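# Open a loose 3-D printer's door fully on a desk

## Task

A 3-D printer rests unfastened on a desk: swing its door fully open so that every foot of the printer stays on the desk and the printer neither topples nor is left tilted. The door must remain open without the robot holding it, and the robot must release it and back away at the end.

## Robot and tools

ROBOT. A LinearBot: a base that can drive in any direction, carrying a column about 1.75 m tall. A carriage slides 1.0 m up and down the column (lift_m) and holds two identical six-joint arms, each ending in a two-finger gripper. The arm bases sit roughly 0.57 m + lift_m above the floor, and some carriage parts reach about 0.15 m lower than that. A hand can reach 0.78 m from its shoulder but only about 0.38 m below its arm base. A hand is about 0.16 m long and 0.1 m wide (0.14 m with fingers open). Parked arm joints 1 to 6 are 0, 0.05, 0.05, 1.45, 0, 0; parked, the robot is about 0.95 m wide and 0.7 m long. The wheel motors are weak (2 N m), so a modest push already stops a drive.

CAMERAS. carriage_camera is fixed on the carriage, facing forward, tilted about 20 degrees down. left_wrist_camera and right_wrist_camera look out beyond each hand's fingertips. All images are 672x504 pixels.

FRAMES. Base frame: origin on the floor below the base centre, x forward, y left, z up. left_hand and right_hand are reported in this frame as the point between that hand's finger pads; quat_wxyz rotates base axes into hand axes (hand z runs along the fingers, the fingers open along hand y; a hand pointing straight up with joints 1, 5, 6 at 0 reads (1, 0, 0, 0)). Hand readings can be off, more so at long reach. base_odometry is measured in the frame the base had at the scene's start, counts wheel turns only (slip looks like travel), heading positive to the left, -3.142 to 3.142.

execute_actions. Argument actions: a list holding one action or none (empty just reports state and images). An action may have base, joints, or both; their motions start together. base takes exactly one key, each a relative offset from where the base last reported itself, not a pose: translate_m (metres, forward positive, -2 to 2), strafe_m (metres, left positive, -2 to 2), rotate_rad (radians, counter-clockwise/left positive, -6.3 to 6.3). joints is a single dictionary for both arms, keyed by joint name, each value an absolute target: lift_m 0 to 1 m (tolerance ±0.004); for each side (left_ / right_): joint1_rad -2.617 to 3.054 (spin about vertical, 0 forward, positive left, ±0.02); joint2_rad 0 to 3.141 (shoulder: 0 upper arm back and level, 1.57 vertical, 3.14 forward and level, ±0.055); joint3_rad 0 to 3.141 (elbow: 0 folded, 3.14 straight, ±0.055); joint4_rad -1.57 to 1.57 (wrist pitch, 0 in line with forearm, positive lifts fingertips, ±0.04); joint5_rad -1.57 to 1.57 (wrist yaw, positive swings fingertips to the RIGHT, opposite to joint 1, ±0.02); joint6_rad -2.094 to 2.094 (roll about the finger axis, positive clockwise viewed from the forearm, ±0.02); gripper_m 0 to 0.093 m (gap between pads, ±0.004). An action lasts at most 15 s. Joints or base left out may still be driving toward earlier targets without showing it. Unknown keys or out-of-range numbers get the whole call rejected with no motion. cameras: list of camera names or "all"; omitted/null means all, [] means none. If a call reports a stop, the remaining motion calls in the same reply are skipped.

wait: seconds from 0 to 10; commands nothing, returns state and images. zoom_image: camera plus region [x0, y0, x1, y1] in pixels of that camera's latest full image, origin top-left, at most 504 by 504. finished_scene: scene = the number of the scene being ended; irreversible, the robot first holds its last command, and the result tells whether the goal was met.

RESULTS. base_status and joint_status: "done" (for the base, wheels turned the commanded amount, even with slip; tiny moves may fall short yet say done), "off_target" (resting away from target, possibly still pushing; normal for a gripper holding something), "contact_stop" or "time_out" (target dropped, holds where stopped), "not_followed" (a self-collision check withheld that arm's targets; the line "joint command not followed" with a "cause:" explains; the robot may retry them later), "limit_stop_at_motor_heat" (heat stop; resend the target). on_its_own lists what the call did not command; "held at" is a held target, not a position. motor_effort gives percent of maximum, positive toward higher joint values, peak of the last action in brackets; readings carry fixed and random errors. A lift effort that keeps dropping while lowering means a hand rests on something. drive_wheels (ignore sign) staying high at rest means the base is still pressing on something. "ARM HIT" means an arm struck the robot hard. MOTOR HOT appears from 75 °C; at 90 °C the arm pauses 10 s; at 100 °C that arm goes limp; these are OVER-TEMPERATURE FAULT lines. Stretched arms heat quickly even empty. The pictures line names the images in order.

CONTACT AND SAFETY. The base halts with contact_stop when wheels push harder than free driving or an arm is bent several degrees; arms are not watched while turning and often not when joints are also commanded, and the base may coast up to 0.3 m after an arm touches. After a blocked drive, back up about 0.2 m along the way you came (or turn back), repeat if still pressed, then retry. Don't reverse into a table edge that the column can hit. Arms and grippers have no contact stop: a blocked arm keeps pressing and snaps to its target when freed. Keep the arms from hitting or pressing each other; if an arm is withheld, move it clear first, the other later. The robot cannot right itself after a fall, and no reading shows lean—check images; it is least stable with a high carriage, outstretched arms, loads or pulling. A level hand sags 10 to 17 cm under 1 kg. Gripper pads squeeze about 45 to 60 N. The robot holds its last command while you think. Avoid drops, slams, hard pushes and knocking the printer over or off its feet; open the door gently, then release and withdraw.

Each tool is called as name(argument=value, ...), one argument or row to a line, values as JSON.

## Session

execute_actions(
  actions=[],
  cameras=["carriage_camera"],
)

Scene clock: 0.00 s.
base_odometry: x=+0.000 y=+0.000 heading=+0.000 (m, m, rad; odometry frame)
base_status: not commanded
joint_positions: lift_m=+0.297 left_joint1_rad=+0.026 left_joint2_rad=+0.050 left_joint3_rad=+0.053 left_joint4_rad=+1.396 left_joint5_rad=+0.032 left_joint6_rad=+0.021 left_gripper_m=+0.095 right_joint1_rad=-0.031 right_joint2_rad=+0.031 right_joint3_rad=+0.040 right_joint4_rad=+1.468 right_joint5_rad=+0.004 right_joint6_rad=-0.034 right_gripper_m=+0.094
joint_status: not commanded
motor_effort: lift_m=+17 drive_wheels=+2 (%)
left_hand: x=+0.3079 y=+0.3256 z=+1.2760 quat_wxyz=(+0.996, +0.016, +0.086, +0.022) (m; base frame)
right_hand: x=+0.2881 y=-0.3314 z=+1.2751 quat_wxyz=(+0.998, +0.002, +0.047, -0.032) (m; base frame)
pictures: carriage_camera
Images, in order (width x height): carriage_camera 672x504.

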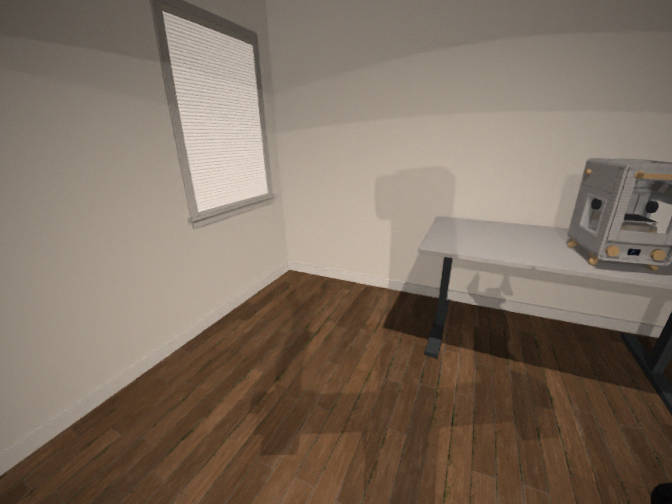

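execute_actions(
  actions=[
    {"base":{"rotate_rad":-0.41}},
  ],
  cameras=["carriage_camera"],
)

execute_actions(
  actions=[
    {"base":{"strafe_m":-0.5},"joints":{"lift_m":0.3}},
  ],
  cameras=["carriage_camera"],
)

Scene clock: 4.97 s.
base_odometry: x=+0.000 y=+0.000 heading=-0.409 (m, m, rad; odometry frame)
base_status: done
joint_positions: lift_m=+0.297 left_joint1_rad=+0.026 left_joint2_rad=+0.050 left_joint3_rad=+0.053 left_joint4_rad=+1.396 left_joint5_rad=+0.032 left_joint6_rad=+0.021 left_gripper_m=+0.095 right_joint1_rad=-0.031 right_joint2_rad=+0.031 right_joint3_rad=+0.040 right_joint4_rad=+1.468 right_joint5_rad=+0.004 right_joint6_rad=-0.034 right_gripper_m=+0.094
joint_status: not commanded
motor_effort: lift_m=+17(17) drive_wheels=+17(36) (%)
left_hand: x=+0.3079 y=+0.3256 z=+1.2760 quat_wxyz=(+0.996, +0.016, +0.086, +0.022) (m; base frame)
right_hand: x=+0.2882 y=-0.3314 z=+1.2751 quat_wxyz=(+0.998, +0.002, +0.047, -0.032) (m; base frame)
pictures: carriage_camera
Images, in order (width x height): carriage_camera 672x504.

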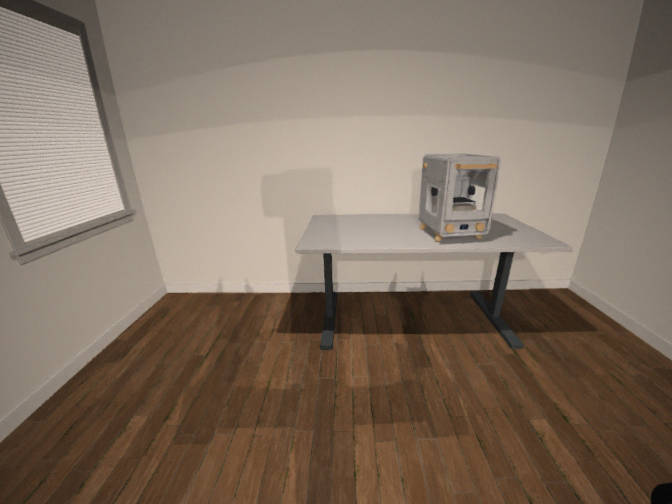

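Scene clock: 8.20 s.
base_odometry: x=-0.200 y=-0.458 heading=-0.410 (m, m, rad; odometry frame)
base_status: done
joint_positions: lift_m=+0.300 left_joint1_rad=+0.026 left_joint2_rad=+0.050 left_joint3_rad=+0.053 left_joint4_rad=+1.396 left_joint5_rad=+0.032 left_joint6_rad=+0.021 left_gripper_m=+0.095 right_joint1_rad=-0.031 right_joint2_rad=+0.031 right_joint3_rad=+0.040 right_joint4_rad=+1.468 right_joint5_rad=+0.004 right_joint6_rad=-0.034 right_gripper_m=+0.094
joint_status: all done
motor_effort: lift_m=+18(21) drive_wheels=-17(49) (%)
left_hand: x=+0.3079 y=+0.3256 z=+1.2786 quat_wxyz=(+0.996, +0.016, +0.086, +0.022) (m; base frame)
right_hand: x=+0.2883 y=-0.3314 z=+1.2776 quat_wxyz=(+0.998, +0.002, +0.047, -0.032) (m; base frame)
pictures: carriage_camera
Images, in order (width x height): carriage_camera 672x504.

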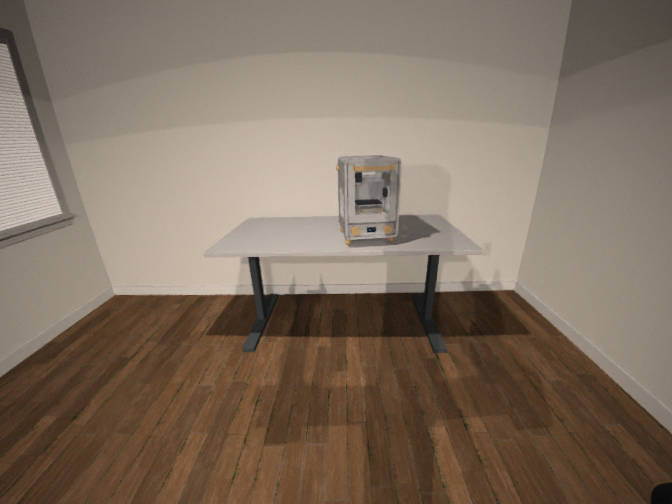

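execute_actions(
  actions=[
    {"base":{"strafe_m":0.14},"joints":{"right_joint2_rad":2.0,"right_joint3_rad":1.5,"right_joint4_rad":-0.56,"right_joint6_rad":1.57,"right_gripper_m":0.05,"lift_m":0.6}},
  ],
  cameras=[],
)

execute_actions(
  actions=[
    {"base":{"translate_m":0.7}},
  ],
  cameras=["carriage_camera","right_wrist_camera"],
)

Scene clock: 13.17 s.
base_odometry: x=-0.144 y=-0.330 heading=-0.412 (m, m, rad; odometry frame)
base_status: done
joint_positions: lift_m=+0.600 left_joint1_rad=+0.026 left_joint2_rad=+0.050 left_joint3_rad=+0.053 left_joint4_rad=+1.395 left_joint5_rad=+0.032 left_joint6_rad=+0.021 left_gripper_m=+0.095 right_joint1_rad=-0.031 right_joint2_rad=+2.011 right_joint3_rad=+1.476 right_joint4_rad=-0.564 right_joint5_rad=+0.004 right_joint6_rad=+1.561 right_gripper_m=+0.050
joint_status: all done
motor_effort: lift_m=+18(22) drive_wheels=+7(46) (%)
left_hand: x=+0.3081 y=+0.3256 z=+1.5785 quat_wxyz=(+0.996, +0.016, +0.086, +0.022) (m; base frame)
right_hand: x=+0.7497 y=-0.3457 z=+1.2088 quat_wxyz=(+0.170, +0.695, +0.680, +0.160) (m; base frame)
pictures: none
No camera images: the call's "cameras" was empty. Leave "cameras" out to get every camera's image.

Scene clock: 16.93 s.
base_odometry: x=+0.498 y=-0.609 heading=-0.410 (m, m, rad; odometry frame)
base_status: done
joint_positions: lift_m=+0.600 left_joint1_rad=+0.026 left_joint2_rad=+0.050 left_joint3_rad=+0.053 left_joint4_rad=+1.395 left_joint5_rad=+0.032 left_joint6_rad=+0.021 left_gripper_m=+0.095 right_joint1_rad=-0.031 right_joint2_rad=+2.010 right_joint3_rad=+1.476 right_joint4_rad=-0.565 right_joint5_rad=+0.004 right_joint6_rad=+1.561 right_gripper_m=+0.050
joint_status: not commanded
motor_effort: lift_m=+18(18) drive_wheels=-15(45) (%)
left_hand: x=+0.3081 y=+0.3256 z=+1.5785 quat_wxyz=(+0.996, +0.016, +0.086, +0.022) (m; base frame)
right_hand: x=+0.7497 y=-0.3457 z=+1.2092 quat_wxyz=(+0.170, +0.695, +0.680, +0.160) (m; base frame)
pictures: carriage_camera, right_wrist_camera
Images, in order (width x height): carriage_camera 672x504, right_wrist_camera 672x504.

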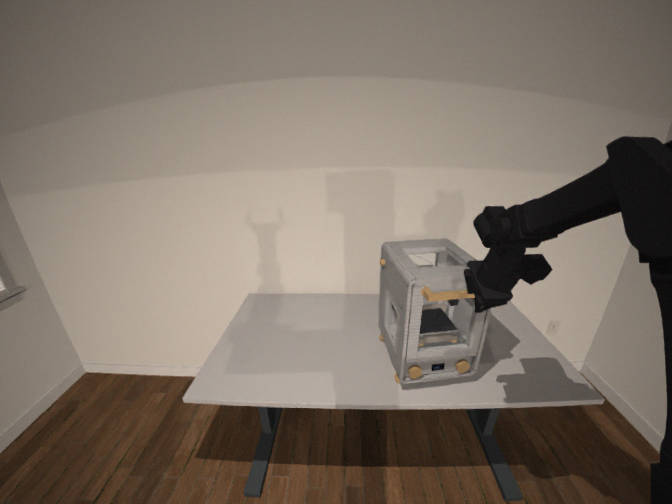

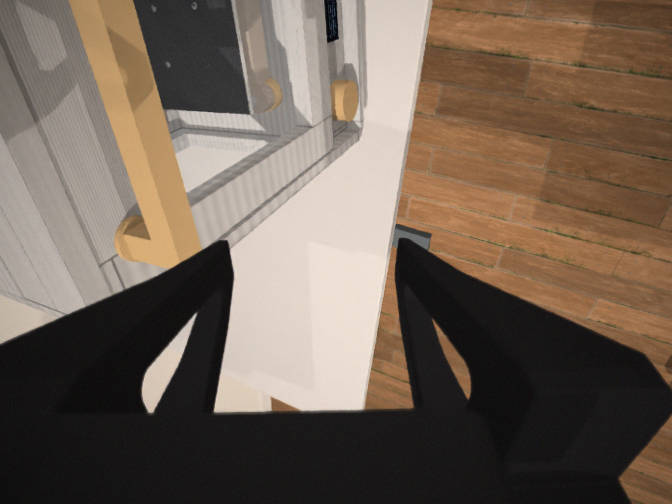

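execute_actions(
  actions=[
    {"base":{"translate_m":-0.06}},
  ],
  cameras=[],
)

execute_actions(
  actions=[
    {"base":{"rotate_rad":0.13},"joints":{"right_joint1_rad":0.02}},
  ],
  cameras=[],
)

execute_actions(
  actions=[
    {"base":{"strafe_m":-0.09},"joints":{"lift_m":0.55}},
  ],
  cameras=["carriage_camera","right_wrist_camera"],
)

Scene clock: 23.67 s.
base_odometry: x=+0.443 y=-0.585 heading=-0.411 (m, m, rad; odometry frame)
base_status: done
joint_positions: lift_m=+0.600 left_joint1_rad=+0.026 left_joint2_rad=+0.050 left_joint3_rad=+0.053 left_joint4_rad=+1.397 left_joint5_rad=+0.032 left_joint6_rad=+0.021 left_gripper_m=+0.095 right_joint1_rad=-0.031 right_joint2_rad=+2.010 right_joint3_rad=+1.476 right_joint4_rad=-0.562 right_joint5_rad=+0.004 right_joint6_rad=+1.561 right_gripper_m=+0.050
joint_status: not commanded
motor_effort: lift_m=+18(18) drive_wheels=+8(44) (%)
left_hand: x=+0.3077 y=+0.3256 z=+1.5786 quat_wxyz=(+0.996, +0.016, +0.085, +0.022) (m; base frame)
right_hand: x=+0.7503 y=-0.3456 z=+1.2095 quat_wxyz=(+0.171, +0.695, +0.680, +0.161) (m; base frame)
pictures: none
No camera images: the call's "cameras" was empty. Leave "cameras" out to get every camera's image.

Scene clock: 24.80 s.
base_odometry: x=+0.443 y=-0.586 heading=-0.282 (m, m, rad; odometry frame)
base_status: done
joint_positions: lift_m=+0.600 left_joint1_rad=+0.026 left_joint2_rad=+0.050 left_joint3_rad=+0.053 left_joint4_rad=+1.395 left_joint5_rad=+0.032 left_joint6_rad=+0.021 left_gripper_m=+0.095 right_joint1_rad=+0.018 right_joint2_rad=+2.010 right_joint3_rad=+1.476 right_joint4_rad=-0.562 right_joint5_rad=+0.005 right_joint6_rad=+1.561 right_gripper_m=+0.050
joint_status: all done
motor_effort: lift_m=+18(18) drive_wheels=-11(24) (%)
left_hand: x=+0.3081 y=+0.3256 z=+1.5785 quat_wxyz=(+0.996, +0.016, +0.086, +0.022) (m; base frame)
right_hand: x=+0.7504 y=-0.3223 z=+1.2094 quat_wxyz=(+0.167, +0.678, +0.696, +0.165) (m; base frame)
pictures: none
No camera images: the call's "cameras" was empty. Leave "cameras" out to get every camera's image.

Scene clock: 26.37 s.
base_odometry: x=+0.419 y=-0.672 heading=-0.280 (m, m, rad; odometry frame)
base_status: done
joint_positions: lift_m=+0.550 left_joint1_rad=+0.026 left_joint2_rad=+0.050 left_joint3_rad=+0.053 left_joint4_rad=+1.395 left_joint5_rad=+0.032 left_joint6_rad=+0.021 left_gripper_m=+0.095 right_joint1_rad=+0.018 right_joint2_rad=+2.006 right_joint3_rad=+1.476 right_joint4_rad=-0.563 right_joint5_rad=+0.005 right_joint6_rad=+1.561 right_gripper_m=+0.050
joint_status: all done
motor_effort: lift_m=+16(16) drive_wheels=+15(45) (%)
left_hand: x=+0.3081 y=+0.3256 z=+1.5288 quat_wxyz=(+0.996, +0.016, +0.086, +0.022) (m; base frame)
right_hand: x=+0.7503 y=-0.3222 z=+1.1615 quat_wxyz=(+0.168, +0.678, +0.696, +0.166) (m; base frame)
pictures: carriage_camera, right_wrist_camera
Images, in order (width x height): carriage_camera 672x504, right_wrist_camera 672x504.

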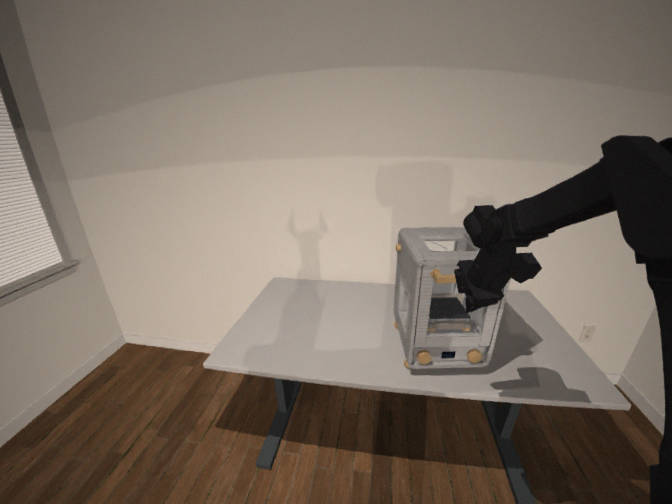

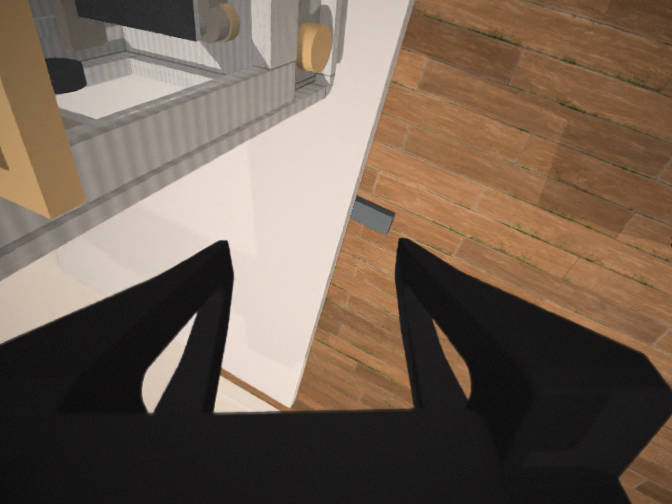

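execute_actions(
  actions=[
    {"base":{"strafe_m":-0.03}},
  ],
  cameras=[],
)

execute_actions(
  actions=[
    {"base":{"translate_m":0.08}},
  ],
  cameras=["carriage_camera","right_wrist_camera"],
)

Scene clock: 29.57 s.
base_odometry: x=+0.410 y=-0.701 heading=-0.278 (m, m, rad; odometry frame)
base_status: done
joint_positions: lift_m=+0.550 left_joint1_rad=+0.026 left_joint2_rad=+0.050 left_joint3_rad=+0.053 left_joint4_rad=+1.396 left_joint5_rad=+0.032 left_joint6_rad=+0.021 left_gripper_m=+0.095 right_joint1_rad=+0.020 right_joint2_rad=+2.006 right_joint3_rad=+1.476 right_joint4_rad=-0.562 right_joint5_rad=+0.005 right_joint6_rad=+1.561 right_gripper_m=+0.050
joint_status: not commanded
motor_effort: lift_m=+16(16) drive_wheels=+13(30) (%)
left_hand: x=+0.3079 y=+0.3256 z=+1.5289 quat_wxyz=(+0.996, +0.016, +0.086, +0.022) (m; base frame)
right_hand: x=+0.7506 y=-0.3213 z=+1.1617 quat_wxyz=(+0.168, +0.677, +0.697, +0.167) (m; base frame)
pictures: none
No camera images: the call's "cameras" was empty. Leave "cameras" out to get every camera's image.

Scene clock: 31.10 s.
base_odometry: x=+0.487 y=-0.723 heading=-0.280 (m, m, rad; odometry frame)
base_status: done
joint_positions: lift_m=+0.550 left_joint1_rad=+0.026 left_joint2_rad=+0.050 left_joint3_rad=+0.053 left_joint4_rad=+1.396 left_joint5_rad=+0.032 left_joint6_rad=+0.021 left_gripper_m=+0.095 right_joint1_rad=+0.020 right_joint2_rad=+2.006 right_joint3_rad=+1.476 right_joint4_rad=-0.562 right_joint5_rad=+0.004 right_joint6_rad=+1.561 right_gripper_m=+0.050
joint_status: not commanded
motor_effort: lift_m=+16(16) drive_wheels=-14(39) (%)
left_hand: x=+0.3079 y=+0.3256 z=+1.5289 quat_wxyz=(+0.996, +0.016, +0.086, +0.022) (m; base frame)
right_hand: x=+0.7506 y=-0.3208 z=+1.1617 quat_wxyz=(+0.168, +0.677, +0.697, +0.167) (m; base frame)
pictures: carriage_camera, right_wrist_camera
Images, in order (width x height): carriage_camera 672x504, right_wrist_camera 672x504.

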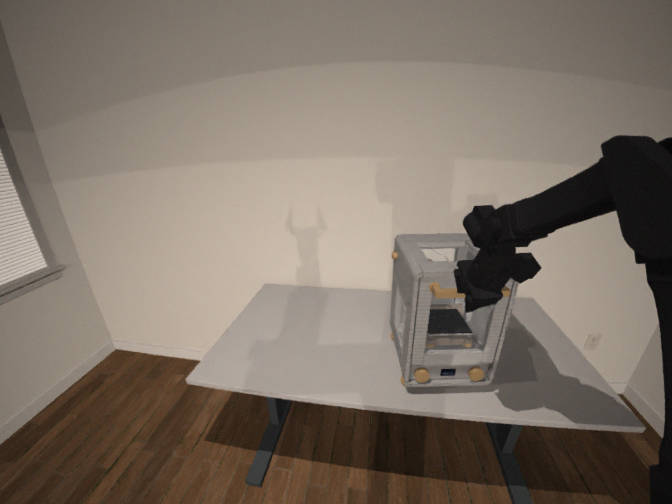

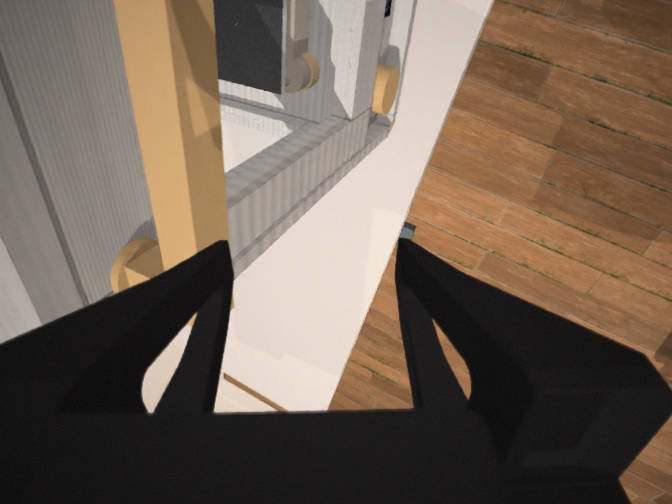

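execute_actions(
  actions=[
    {"base":{"translate_m":0.04},"joints":{"lift_m":0.562}},
  ],
  cameras=["right_wrist_camera"],
)

execute_actions(
  actions=[
    {"joints":{"lift_m":0.535,"right_gripper_m":0.045}},
  ],
  cameras=["right_wrist_camera"],
)

Scene clock: 35.07 s.
base_odometry: x=+0.526 y=-0.735 heading=-0.281 (m, m, rad; odometry frame)
base_status: done
joint_positions: lift_m=+0.562 left_joint1_rad=+0.026 left_joint2_rad=+0.050 left_joint3_rad=+0.053 left_joint4_rad=+1.395 left_joint5_rad=+0.032 left_joint6_rad=+0.021 left_gripper_m=+0.095 right_joint1_rad=+0.020 right_joint2_rad=+1.999 right_joint3_rad=+1.476 right_joint4_rad=-0.564 right_joint5_rad=+0.004 right_joint6_rad=+1.561 right_gripper_m=+0.050
joint_status: all done
motor_effort: lift_m=+18(22) drive_wheels=-8(36) (%)
left_hand: x=+0.3081 y=+0.3256 z=+1.5406 quat_wxyz=(+0.996, +0.016, +0.086, +0.022) (m; base frame)
right_hand: x=+0.7506 y=-0.3208 z=+1.1763 quat_wxyz=(+0.170, +0.677, +0.696, +0.169) (m; base frame)
pictures: right_wrist_camera
Images, in order (width x height): right_wrist_camera 672x504.

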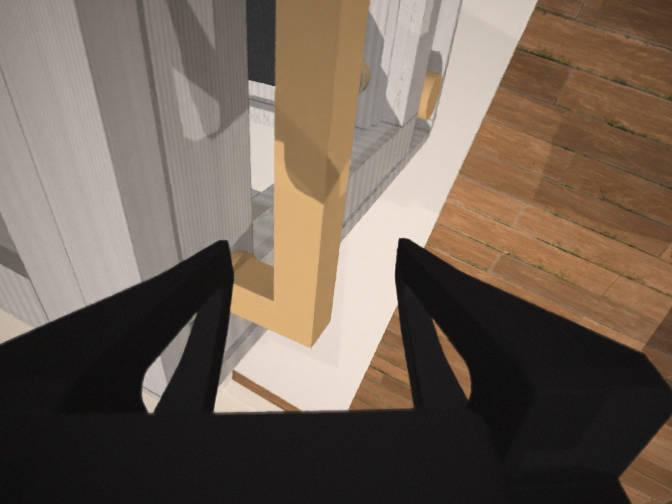

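Scene clock: 35.70 s.
base_odometry: x=+0.526 y=-0.735 heading=-0.281 (m, m, rad; odometry frame)
base_status: not commanded
joint_positions: lift_m=+0.535 left_joint1_rad=+0.026 left_joint2_rad=+0.050 left_joint3_rad=+0.053 left_joint4_rad=+1.395 left_joint5_rad=+0.032 left_joint6_rad=+0.021 left_gripper_m=+0.095 right_joint1_rad=+0.020 right_joint2_rad=+1.999 right_joint3_rad=+1.481 right_joint4_rad=-0.556 right_joint5_rad=+0.003 right_joint6_rad=+1.562 right_gripper_m=+0.045
joint_status: all done
motor_effort: lift_m=+16(16) drive_wheels=-9(13) (%)
left_hand: x=+0.3081 y=+0.3256 z=+1.5138 quat_wxyz=(+0.996, +0.016, +0.086, +0.022) (m; base frame)
right_hand: x=+0.7538 y=-0.3206 z=+1.1525 quat_wxyz=(+0.174, +0.676, +0.695, +0.174) (m; base frame)
pictures: right_wrist_camera
Images, in order (width x height): right_wrist_camera 672x504.

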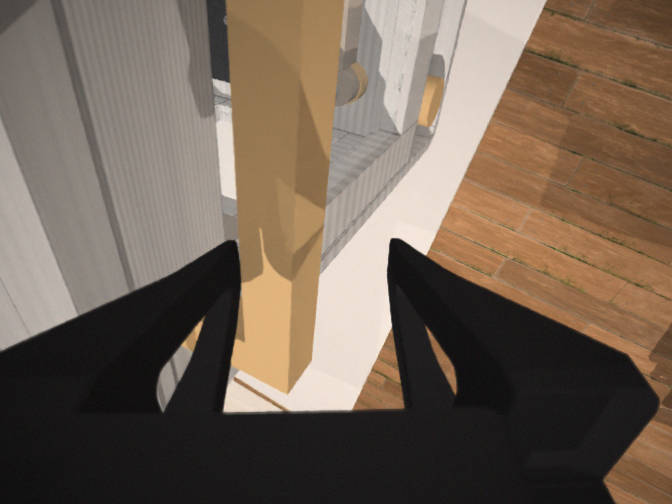

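execute_actions(
  actions=[
    {"joints":{"lift_m":0.528}},
  ],
  cameras=[],
)

execute_actions(
  actions=[
    {"joints":{"right_gripper_m":0.0}},
  ],
  cameras=["right_wrist_camera"],
)

execute_actions(
  actions=[
    {"base":{"translate_m":-0.035},"joints":{"right_joint4_rad":-0.8}},
  ],
  cameras=["carriage_camera","right_wrist_camera"],
)

Scene clock: 39.23 s.
base_odometry: x=+0.526 y=-0.735 heading=-0.281 (m, m, rad; odometry frame)
base_status: not commanded
joint_positions: lift_m=+0.528 left_joint1_rad=+0.026 left_joint2_rad=+0.050 left_joint3_rad=+0.053 left_joint4_rad=+1.395 left_joint5_rad=+0.032 left_joint6_rad=+0.021 left_gripper_m=+0.095 right_joint1_rad=+0.020 right_joint2_rad=+1.999 right_joint3_rad=+1.481 right_joint4_rad=-0.545 right_joint5_rad=+0.003 right_joint6_rad=+1.562 right_gripper_m=+0.045
joint_status: all done
motor_effort: lift_m=+16(16) drive_wheels=-10(14) (%)
left_hand: x=+0.3081 y=+0.3256 z=+1.5069 quat_wxyz=(+0.996, +0.016, +0.086, +0.022) (m; base frame)
right_hand: x=+0.7562 y=-0.3205 z=+1.1471 quat_wxyz=(+0.178, +0.675, +0.694, +0.178) (m; base frame)
pictures: none
No camera images: the call's "cameras" was empty. Leave "cameras" out to get every camera's image.

Scene clock: 39.83 s.
base_odometry: x=+0.526 y=-0.735 heading=-0.281 (m, m, rad; odometry frame)
base_status: not commanded
joint_positions: lift_m=+0.528 left_joint1_rad=+0.026 left_joint2_rad=+0.050 left_joint3_rad=+0.053 left_joint4_rad=+1.395 left_joint5_rad=+0.032 left_joint6_rad=+0.021 left_gripper_m=+0.095 right_joint1_rad=+0.020 right_joint2_rad=+1.999 right_joint3_rad=+1.484 right_joint4_rad=-0.511 right_joint5_rad=+0.003 right_joint6_rad=+1.576 right_gripper_m=+0.022
joint_status: right_gripper_m off_target (ended at +0.022, target +0.000)
motor_effort: lift_m=+16(16) drive_wheels=-10(11) (%)
left_hand: x=+0.3081 y=+0.3256 z=+1.5069 quat_wxyz=(+0.996, +0.016, +0.086, +0.022) (m; base frame)
right_hand: x=+0.7640 y=-0.3204 z=+1.1521 quat_wxyz=(+0.189, +0.676, +0.686, +0.191) (m; base frame)
pictures: right_wrist_camera
Images, in order (width x height): right_wrist_camera 672x504.

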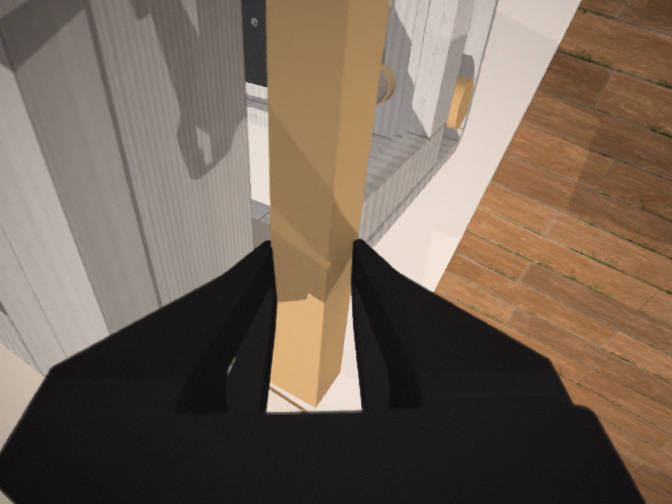

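Scene clock: 41.00 s.
base_odometry: x=+0.492 y=-0.725 heading=-0.280 (m, m, rad; odometry frame)
base_status: done
joint_positions: lift_m=+0.528 left_joint1_rad=+0.026 left_joint2_rad=+0.050 left_joint3_rad=+0.053 left_joint4_rad=+1.395 left_joint5_rad=+0.032 left_joint6_rad=+0.021 left_gripper_m=+0.095 right_joint1_rad=+0.020 right_joint2_rad=+2.007 right_joint3_rad=+1.498 right_joint4_rad=-0.766 right_joint5_rad=-0.029 right_joint6_rad=+1.592 right_gripper_m=+0.017
joint_status: all done
on_its_own: right_gripper_m moved -0.005 toward your old target +0.000
motor_effort: lift_m=+16(16) drive_wheels=+1(49) (%)
left_hand: x=+0.3081 y=+0.3256 z=+1.5069 quat_wxyz=(+0.996, +0.016, +0.086, +0.022) (m; base frame)
right_hand: x=+0.7109 y=-0.3159 z=+1.1282 quat_wxyz=(+0.092, +0.698, +0.700, +0.117) (m; base frame)
pictures: carriage_camera, right_wrist_camera
Images, in order (width x height): carriage_camera 672x504, right_wrist_camera 672x504.

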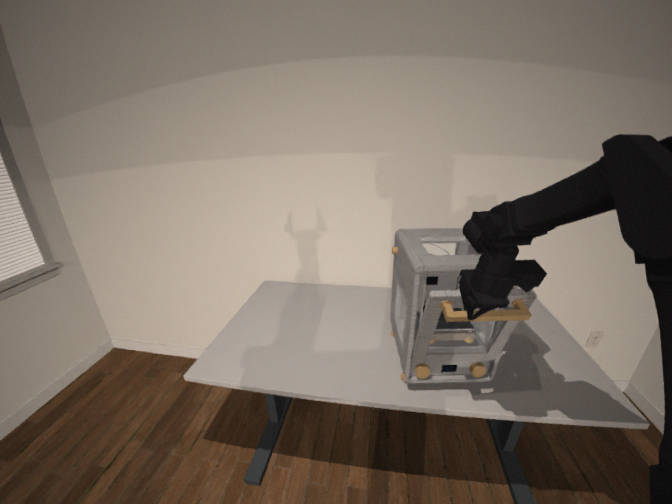

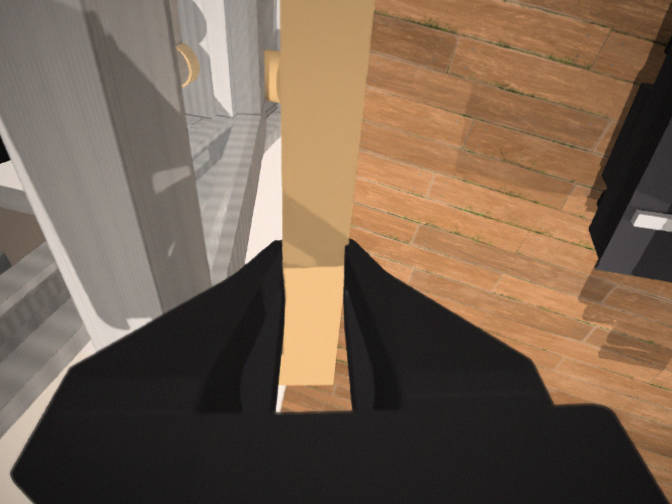

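execute_actions(
  actions=[
    {"base":{"translate_m":-0.155},"joints":{"right_joint4_rad":-0.5,"lift_m":0.43}},
  ],
  cameras=["carriage_camera"],
)

execute_actions(
  actions=[
    {"base":{"translate_m":-0.11},"joints":{"right_joint4_rad":-0.12,"lift_m":0.28}},
  ],
  cameras=["carriage_camera"],
)

execute_actions(
  actions=[
    {"base":{"translate_m":-0.05},"joints":{"right_joint4_rad":0.25,"lift_m":0.105}},
  ],
  cameras=["carriage_camera","right_wrist_camera"],
)

Scene clock: 46.27 s.
base_odometry: x=+0.343 y=-0.683 heading=-0.281 (m, m, rad; odometry frame)
base_status: done
joint_positions: lift_m=+0.430 left_joint1_rad=+0.026 left_joint2_rad=+0.050 left_joint3_rad=+0.053 left_joint4_rad=+1.394 left_joint5_rad=+0.032 left_joint6_rad=+0.021 left_gripper_m=+0.095 right_joint1_rad=+0.020 right_joint2_rad=+2.022 right_joint3_rad=+1.517 right_joint4_rad=-0.444 right_joint5_rad=-0.028 right_joint6_rad=+1.601 right_gripper_m=+0.017
joint_status: right_joint4_rad off_target (ended at -0.445, target -0.500); the others done
motor_effort: lift_m=+15(15) drive_wheels=-4(36) (%)
left_hand: x=+0.3084 y=+0.3256 z=+1.4088 quat_wxyz=(+0.996, +0.016, +0.087, +0.022) (m; base frame)
right_hand: x=+0.7860 y=-0.3146 z=+1.0646 quat_wxyz=(+0.201, +0.673, +0.673, +0.231) (m; base frame)
pictures: carriage_camera
Images, in order (width x height): carriage_camera 672x504.

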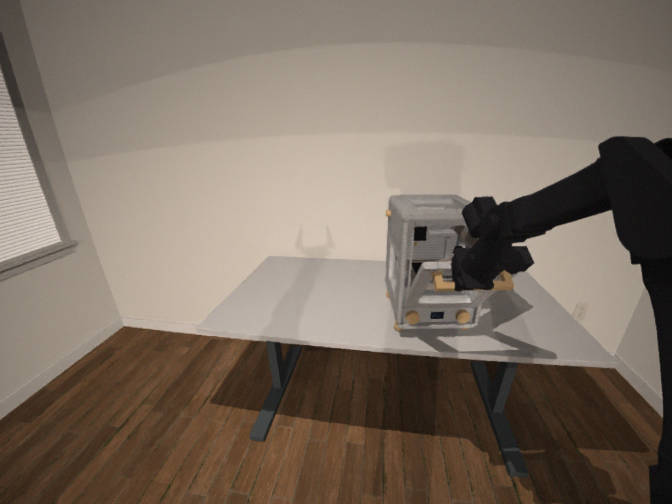

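Scene clock: 47.97 s.
base_odometry: x=+0.237 y=-0.653 heading=-0.281 (m, m, rad; odometry frame)
base_status: done
joint_positions: lift_m=+0.280 left_joint1_rad=+0.026 left_joint2_rad=+0.050 left_joint3_rad=+0.053 left_joint4_rad=+1.395 left_joint5_rad=+0.032 left_joint6_rad=+0.021 left_gripper_m=+0.095 right_joint1_rad=+0.025 right_joint2_rad=+2.040 right_joint3_rad=+1.517 right_joint4_rad=-0.058 right_joint5_rad=-0.003 right_joint6_rad=+1.589 right_gripper_m=+0.017
joint_status: right_joint4_rad off_target (ended at -0.058, target -0.120); the others done
motor_effort: lift_m=+16(16) drive_wheels=+4(31) (%)
left_hand: x=+0.3081 y=+0.3256 z=+1.2588 quat_wxyz=(+0.996, +0.016, +0.086, +0.022) (m; base frame)
right_hand: x=+0.8515 y=-0.3148 z=+0.9727 quat_wxyz=(+0.327, +0.620, +0.625, +0.344) (m; base frame)
pictures: carriage_camera
Images, in order (width x height): carriage_camera 672x504.

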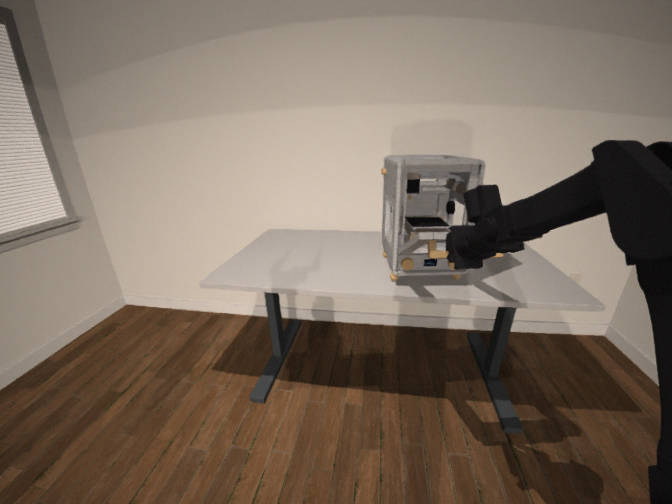

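Scene clock: 49.23 s.
base_odometry: x=+0.189 y=-0.639 heading=-0.281 (m, m, rad; odometry frame)
base_status: done
joint_positions: lift_m=+0.105 left_joint1_rad=+0.026 left_joint2_rad=+0.050 left_joint3_rad=+0.053 left_joint4_rad=+1.396 left_joint5_rad=+0.032 left_joint6_rad=+0.021 left_gripper_m=+0.095 right_joint1_rad=+0.025 right_joint2_rad=+2.032 right_joint3_rad=+1.505 right_joint4_rad=+0.283 right_joint5_rad=-0.004 right_joint6_rad=+1.572 right_gripper_m=+0.017
joint_status: all done
motor_effort: lift_m=+16(16) drive_wheels=+2(38) (%)
left_hand: x=+0.3080 y=+0.3256 z=+1.0838 quat_wxyz=(+0.996, +0.016, +0.086, +0.022) (m; base frame)
right_hand: x=+0.8824 y=-0.3139 z=+0.8733 quat_wxyz=(+0.429, +0.550, +0.564, +0.442) (m; base frame)
pictures: carriage_camera, right_wrist_camera
Images, in order (width x height): carriage_camera 672x504, right_wrist_camera 672x504.

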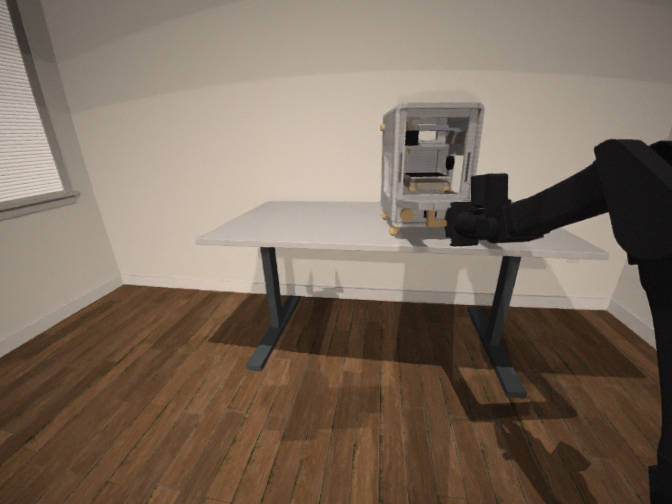

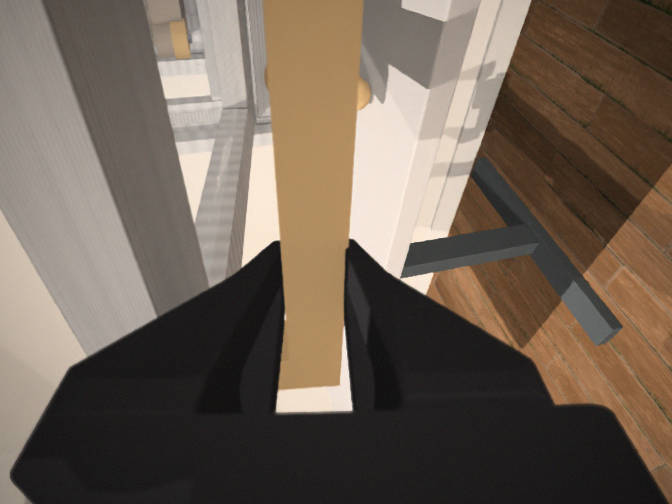

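execute_actions(
  actions=[
    {"joints":{"right_joint4_rad":0.42,"lift_m":0.025}},
  ],
  cameras=["carriage_camera","right_wrist_camera"],
)

execute_actions(
  actions=[
    {"joints":{"right_gripper_m":0.04}},
  ],
  cameras=["right_wrist_camera"],
)

execute_actions(
  actions=[
    {"base":{"translate_m":-0.18}},
  ],
  cameras=["carriage_camera","right_wrist_camera"],
)

Scene clock: 53.77 s.
base_odometry: x=+0.189 y=-0.639 heading=-0.281 (m, m, rad; odometry frame)
base_status: not commanded
joint_positions: lift_m=+0.025 left_joint1_rad=+0.026 left_joint2_rad=+0.050 left_joint3_rad=+0.053 left_joint4_rad=+1.395 left_joint5_rad=+0.032 left_joint6_rad=+0.021 left_gripper_m=+0.095 right_joint1_rad=+0.025 right_joint2_rad=+2.016 right_joint3_rad=+1.504 right_joint4_rad=+0.398 right_joint5_rad=-0.005 right_joint6_rad=+1.568 right_gripper_m=+0.017
joint_status: all done
motor_effort: lift_m=+16(16) drive_wheels=-5(3) (%)
left_hand: x=+0.3081 y=+0.3256 z=+1.0038 quat_wxyz=(+0.996, +0.016, +0.086, +0.022) (m; base frame)
right_hand: x=+0.8853 y=-0.3136 z=+0.8301 quat_wxyz=(+0.464, +0.519, +0.536, +0.477) (m; base frame)
pictures: carriage_camera, right_wrist_camera
Images, in order (width x height): carriage_camera 672x504, right_wrist_camera 672x504.

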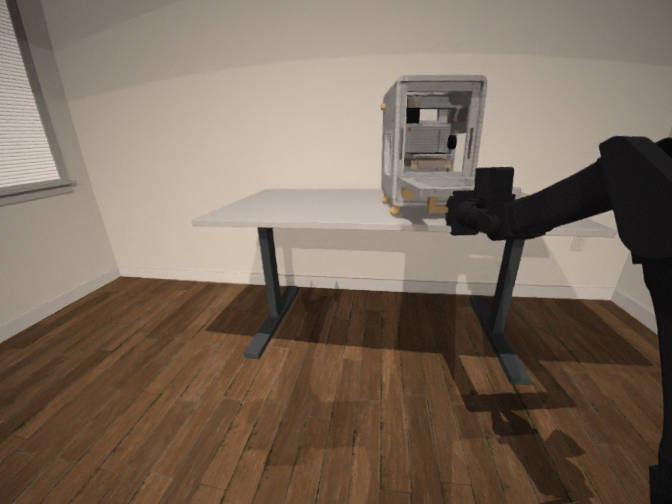

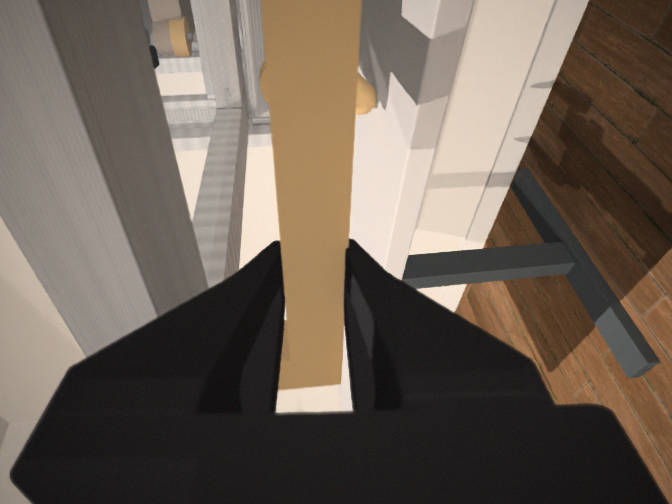

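Scene clock: 54.37 s.
base_odometry: x=+0.189 y=-0.639 heading=-0.281 (m, m, rad; odometry frame)
base_status: not commanded
joint_positions: lift_m=+0.025 left_joint1_rad=+0.026 left_joint2_rad=+0.050 left_joint3_rad=+0.053 left_joint4_rad=+1.395 left_joint5_rad=+0.032 left_joint6_rad=+0.021 left_gripper_m=+0.095 right_joint1_rad=+0.025 right_joint2_rad=+2.016 right_joint3_rad=+1.504 right_joint4_rad=+0.373 right_joint5_rad=-0.002 right_joint6_rad=+1.568 right_gripper_m=+0.040
joint_status: all done
motor_effort: lift_m=+16(16) drive_wheels=-5(6) (%)
left_hand: x=+0.3081 y=+0.3256 z=+1.0038 quat_wxyz=(+0.996, +0.016, +0.086, +0.022) (m; base frame)
right_hand: x=+0.8845 y=-0.3141 z=+0.8239 quat_wxyz=(+0.458, +0.526, +0.542, +0.470) (m; base frame)
pictures: right_wrist_camera
Images, in order (width x height): right_wrist_camera 672x504.

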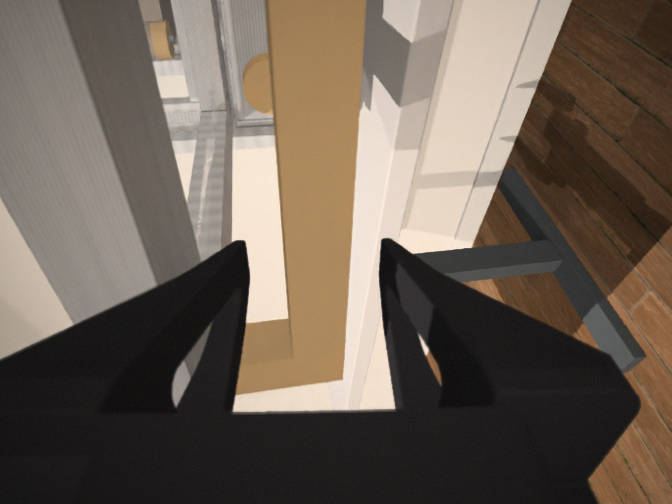

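Scene clock: 56.47 s.
base_odometry: x=+0.016 y=-0.589 heading=-0.282 (m, m, rad; odometry frame)
base_status: done
joint_positions: lift_m=+0.025 left_joint1_rad=+0.026 left_joint2_rad=+0.050 left_joint3_rad=+0.053 left_joint4_rad=+1.395 left_joint5_rad=+0.032 left_joint6_rad=+0.021 left_gripper_m=+0.095 right_joint1_rad=+0.025 right_joint2_rad=+2.013 right_joint3_rad=+1.504 right_joint4_rad=+0.410 right_joint5_rad=+0.001 right_joint6_rad=+1.568 right_gripper_m=+0.040
joint_status: not commanded
motor_effort: lift_m=+16(16) drive_wheels=-6(37) (%)
left_hand: x=+0.3081 y=+0.3256 z=+1.0038 quat_wxyz=(+0.996, +0.016, +0.086, +0.022) (m; base frame)
right_hand: x=+0.8851 y=-0.3146 z=+0.8350 quat_wxyz=(+0.470, +0.517, +0.531, +0.480) (m; base frame)
pictures: carriage_camera, right_wrist_camera
Images, in order (width x height): carriage_camera 672x504, right_wrist_camera 672x504.

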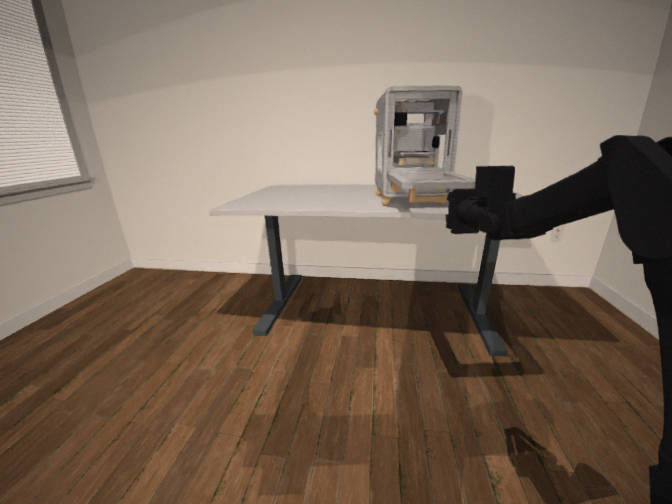

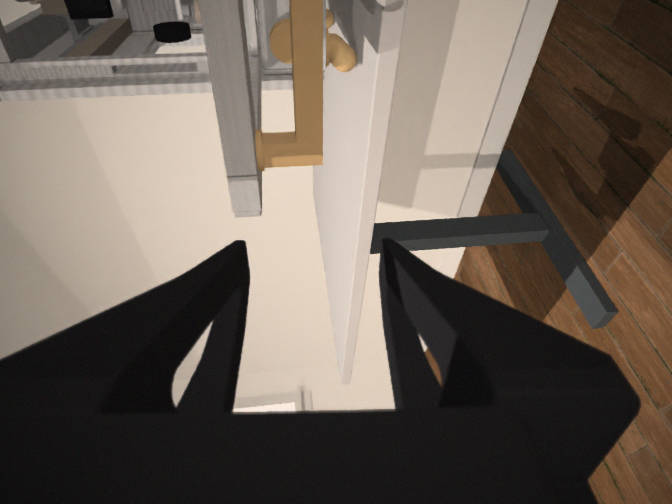

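execute_actions(
  actions=[
    {"joints":{"right_joint4_rad":0.15,"right_gripper_m":0.0,"lift_m":0.23}},
  ],
  cameras=[],
)

execute_actions(
  actions=[
    {"base":{"translate_m":0.22}},
  ],
  cameras=["carriage_camera"],
)

execute_actions(
  actions=[
    {"joints":{"lift_m":0.135}},
  ],
  cameras=["carriage_camera"],
)

execute_actions(
  actions=[
    {"joints":{"lift_m":0.2}},
  ],
  cameras=["carriage_camera"],
)

execute_actions(
  actions=[
    {"base":{"translate_m":-0.4},"joints":{"lift_m":0.24,"right_joint2_rad":0.6,"right_joint3_rad":0.5,"right_joint4_rad":0.5,"right_joint6_rad":0}},
  ],
  cameras=["carriage_camera"],
)

Scene clock: 65.33 s.
base_odometry: x=+0.016 y=-0.589 heading=-0.282 (m, m, rad; odometry frame)
base_status: not commanded
joint_positions: lift_m=+0.230 left_joint1_rad=+0.026 left_joint2_rad=+0.050 left_joint3_rad=+0.053 left_joint4_rad=+1.395 left_joint5_rad=+0.032 left_joint6_rad=+0.021 left_gripper_m=+0.095 right_joint1_rad=+0.025 right_joint2_rad=+2.000 right_joint3_rad=+1.504 right_joint4_rad=+0.153 right_joint5_rad=+0.001 right_joint6_rad=+1.568 right_gripper_m=+0.000
joint_status: all done
motor_effort: lift_m=+18(22) drive_wheels=-5(5) (%)
left_hand: x=+0.3081 y=+0.3256 z=+1.2085 quat_wxyz=(+0.996, +0.016, +0.086, +0.022) (m; base frame)
right_hand: x=+0.8698 y=-0.3151 z=+0.9859 quat_wxyz=(+0.403, +0.570, +0.586, +0.411) (m; base frame)
pictures: none
No camera images: the call's "cameras" was empty. Leave "cameras" out to get every camera's image.

Scene clock: 67.60 s.
base_odometry: x=+0.227 y=-0.651 heading=-0.283 (m, m, rad; odometry frame)
base_status: done
joint_positions: lift_m=+0.230 left_joint1_rad=+0.026 left_joint2_rad=+0.050 left_joint3_rad=+0.053 left_joint4_rad=+1.394 left_joint5_rad=+0.032 left_joint6_rad=+0.021 left_gripper_m=+0.095 right_joint1_rad=+0.024 right_joint2_rad=+2.001 right_joint3_rad=+1.504 right_joint4_rad=+0.148 right_joint5_rad=+0.003 right_joint6_rad=+1.568 right_gripper_m=+0.000
joint_status: not commanded
motor_effort: lift_m=+18(18) drive_wheels=-13(40) (%)
left_hand: x=+0.3083 y=+0.3256 z=+1.2085 quat_wxyz=(+0.996, +0.016, +0.087, +0.022) (m; base frame)
right_hand: x=+0.8695 y=-0.3160 z=+0.9845 quat_wxyz=(+0.402, +0.572, +0.586, +0.409) (m; base frame)
pictures: carriage_camera
Images, in order (width x height): carriage_camera 672x504.

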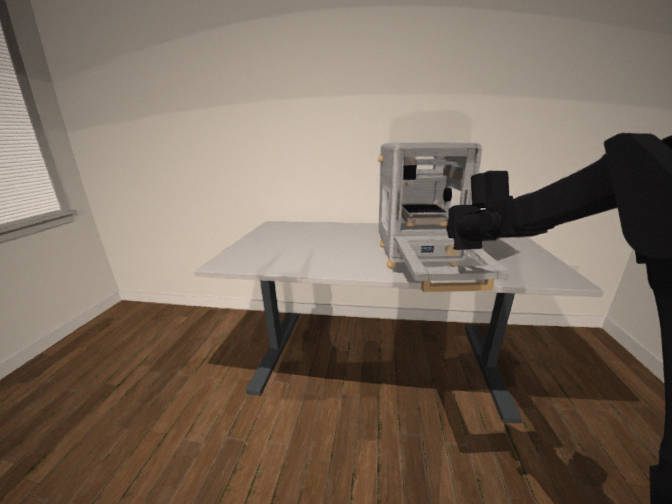

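Scene clock: 68.53 s.
base_odometry: x=+0.227 y=-0.651 heading=-0.283 (m, m, rad; odometry frame)
base_status: not commanded
joint_positions: lift_m=+0.135 left_joint1_rad=+0.026 left_joint2_rad=+0.050 left_joint3_rad=+0.053 left_joint4_rad=+1.395 left_joint5_rad=+0.032 left_joint6_rad=+0.021 left_gripper_m=+0.095 right_joint1_rad=+0.024 right_joint2_rad=+2.005 right_joint3_rad=+1.504 right_joint4_rad=+0.143 right_joint5_rad=+0.003 right_joint6_rad=+1.568 right_gripper_m=+0.000
joint_status: all done
motor_effort: lift_m=+16(17) drive_wheels=-11(13) (%)
left_hand: x=+0.3082 y=+0.3256 z=+1.1137 quat_wxyz=(+0.996, +0.016, +0.087, +0.022) (m; base frame)
right_hand: x=+0.8694 y=-0.3160 z=+0.8860 quat_wxyz=(+0.400, +0.574, +0.588, +0.406) (m; base frame)
pictures: carriage_camera
Images, in order (width x height): carriage_camera 672x504.

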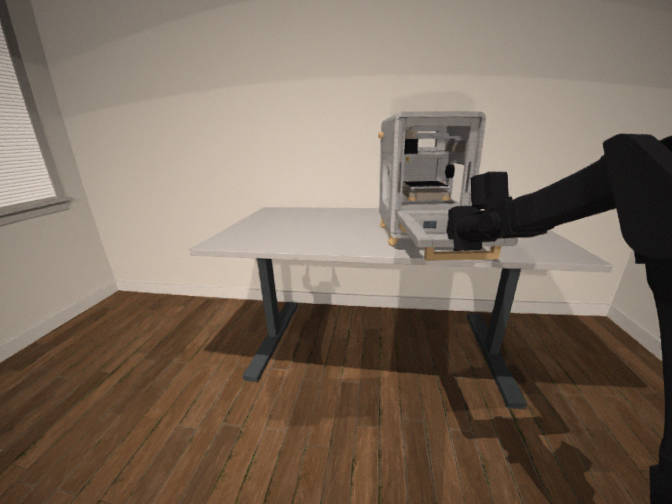

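Scene clock: 69.33 s.
base_odometry: x=+0.227 y=-0.651 heading=-0.283 (m, m, rad; odometry frame)
base_status: not commanded
joint_positions: lift_m=+0.200 left_joint1_rad=+0.026 left_joint2_rad=+0.050 left_joint3_rad=+0.053 left_joint4_rad=+1.395 left_joint5_rad=+0.032 left_joint6_rad=+0.021 left_gripper_m=+0.095 right_joint1_rad=+0.024 right_joint2_rad=+1.999 right_joint3_rad=+1.504 right_joint4_rad=+0.152 right_joint5_rad=+0.003 right_joint6_rad=+1.568 right_gripper_m=+0.000
joint_status: all done
motor_effort: lift_m=+18(21) drive_wheels=+6(10) (%)
left_hand: x=+0.3081 y=+0.3256 z=+1.1785 quat_wxyz=(+0.996, +0.016, +0.086, +0.022) (m; base frame)
right_hand: x=+0.8697 y=-0.3160 z=+0.9561 quat_wxyz=(+0.404, +0.571, +0.585, +0.411) (m; base frame)
pictures: carriage_camera
Images, in order (width x height): carriage_camera 672x504.

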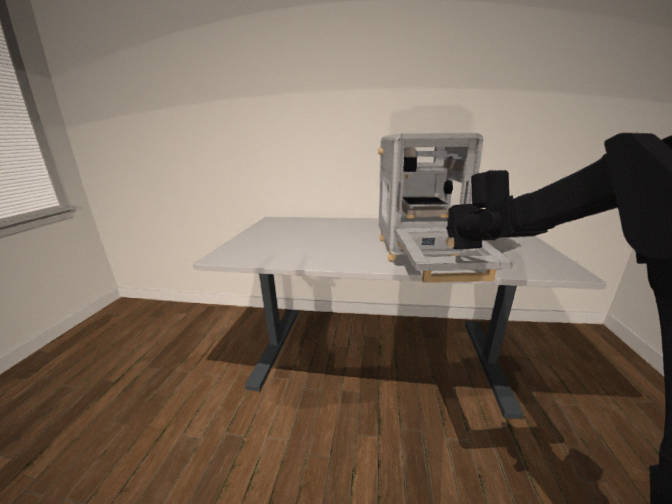

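Scene clock: 72.27 s.
base_odometry: x=-0.157 y=-0.540 heading=-0.283 (m, m, rad; odometry frame)
base_status: done
joint_positions: lift_m=+0.240 left_joint1_rad=+0.026 left_joint2_rad=+0.050 left_joint3_rad=+0.053 left_joint4_rad=+1.395 left_joint5_rad=+0.032 left_joint6_rad=+0.021 left_gripper_m=+0.095 right_joint1_rad=+0.022 right_joint2_rad=+0.604 right_joint3_rad=+0.521 right_joint4_rad=+0.502 right_joint5_rad=+0.003 right_joint6_rad=+0.009 right_gripper_m=+0.000
joint_status: all done
motor_effort: lift_m=+18(21) drive_wheels=-4(45) (%)
left_hand: x=+0.3082 y=+0.3256 z=+1.2186 quat_wxyz=(+0.996, +0.016, +0.087, +0.022) (m; base frame)
right_hand: x=+0.5408 y=-0.3243 z=+1.1920 quat_wxyz=(+0.839, -0.002, +0.544, +0.012) (m; base frame)
pictures: carriage_camera
Images, in order (width x height): carriage_camera 672x504.

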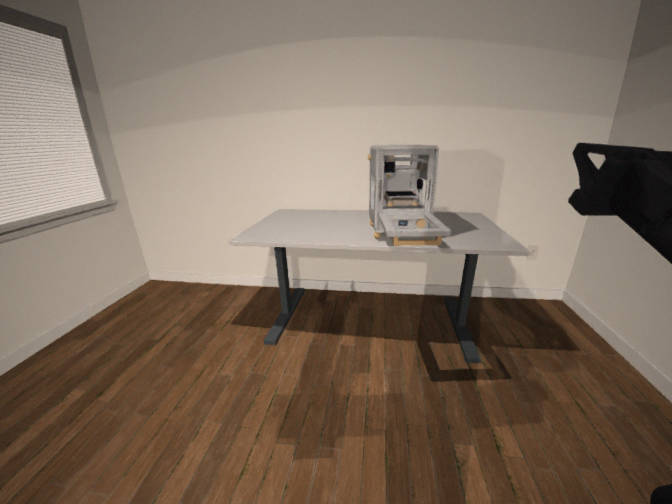

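finished_scene(
  scene=2,
)

The scene is finished: the task was done.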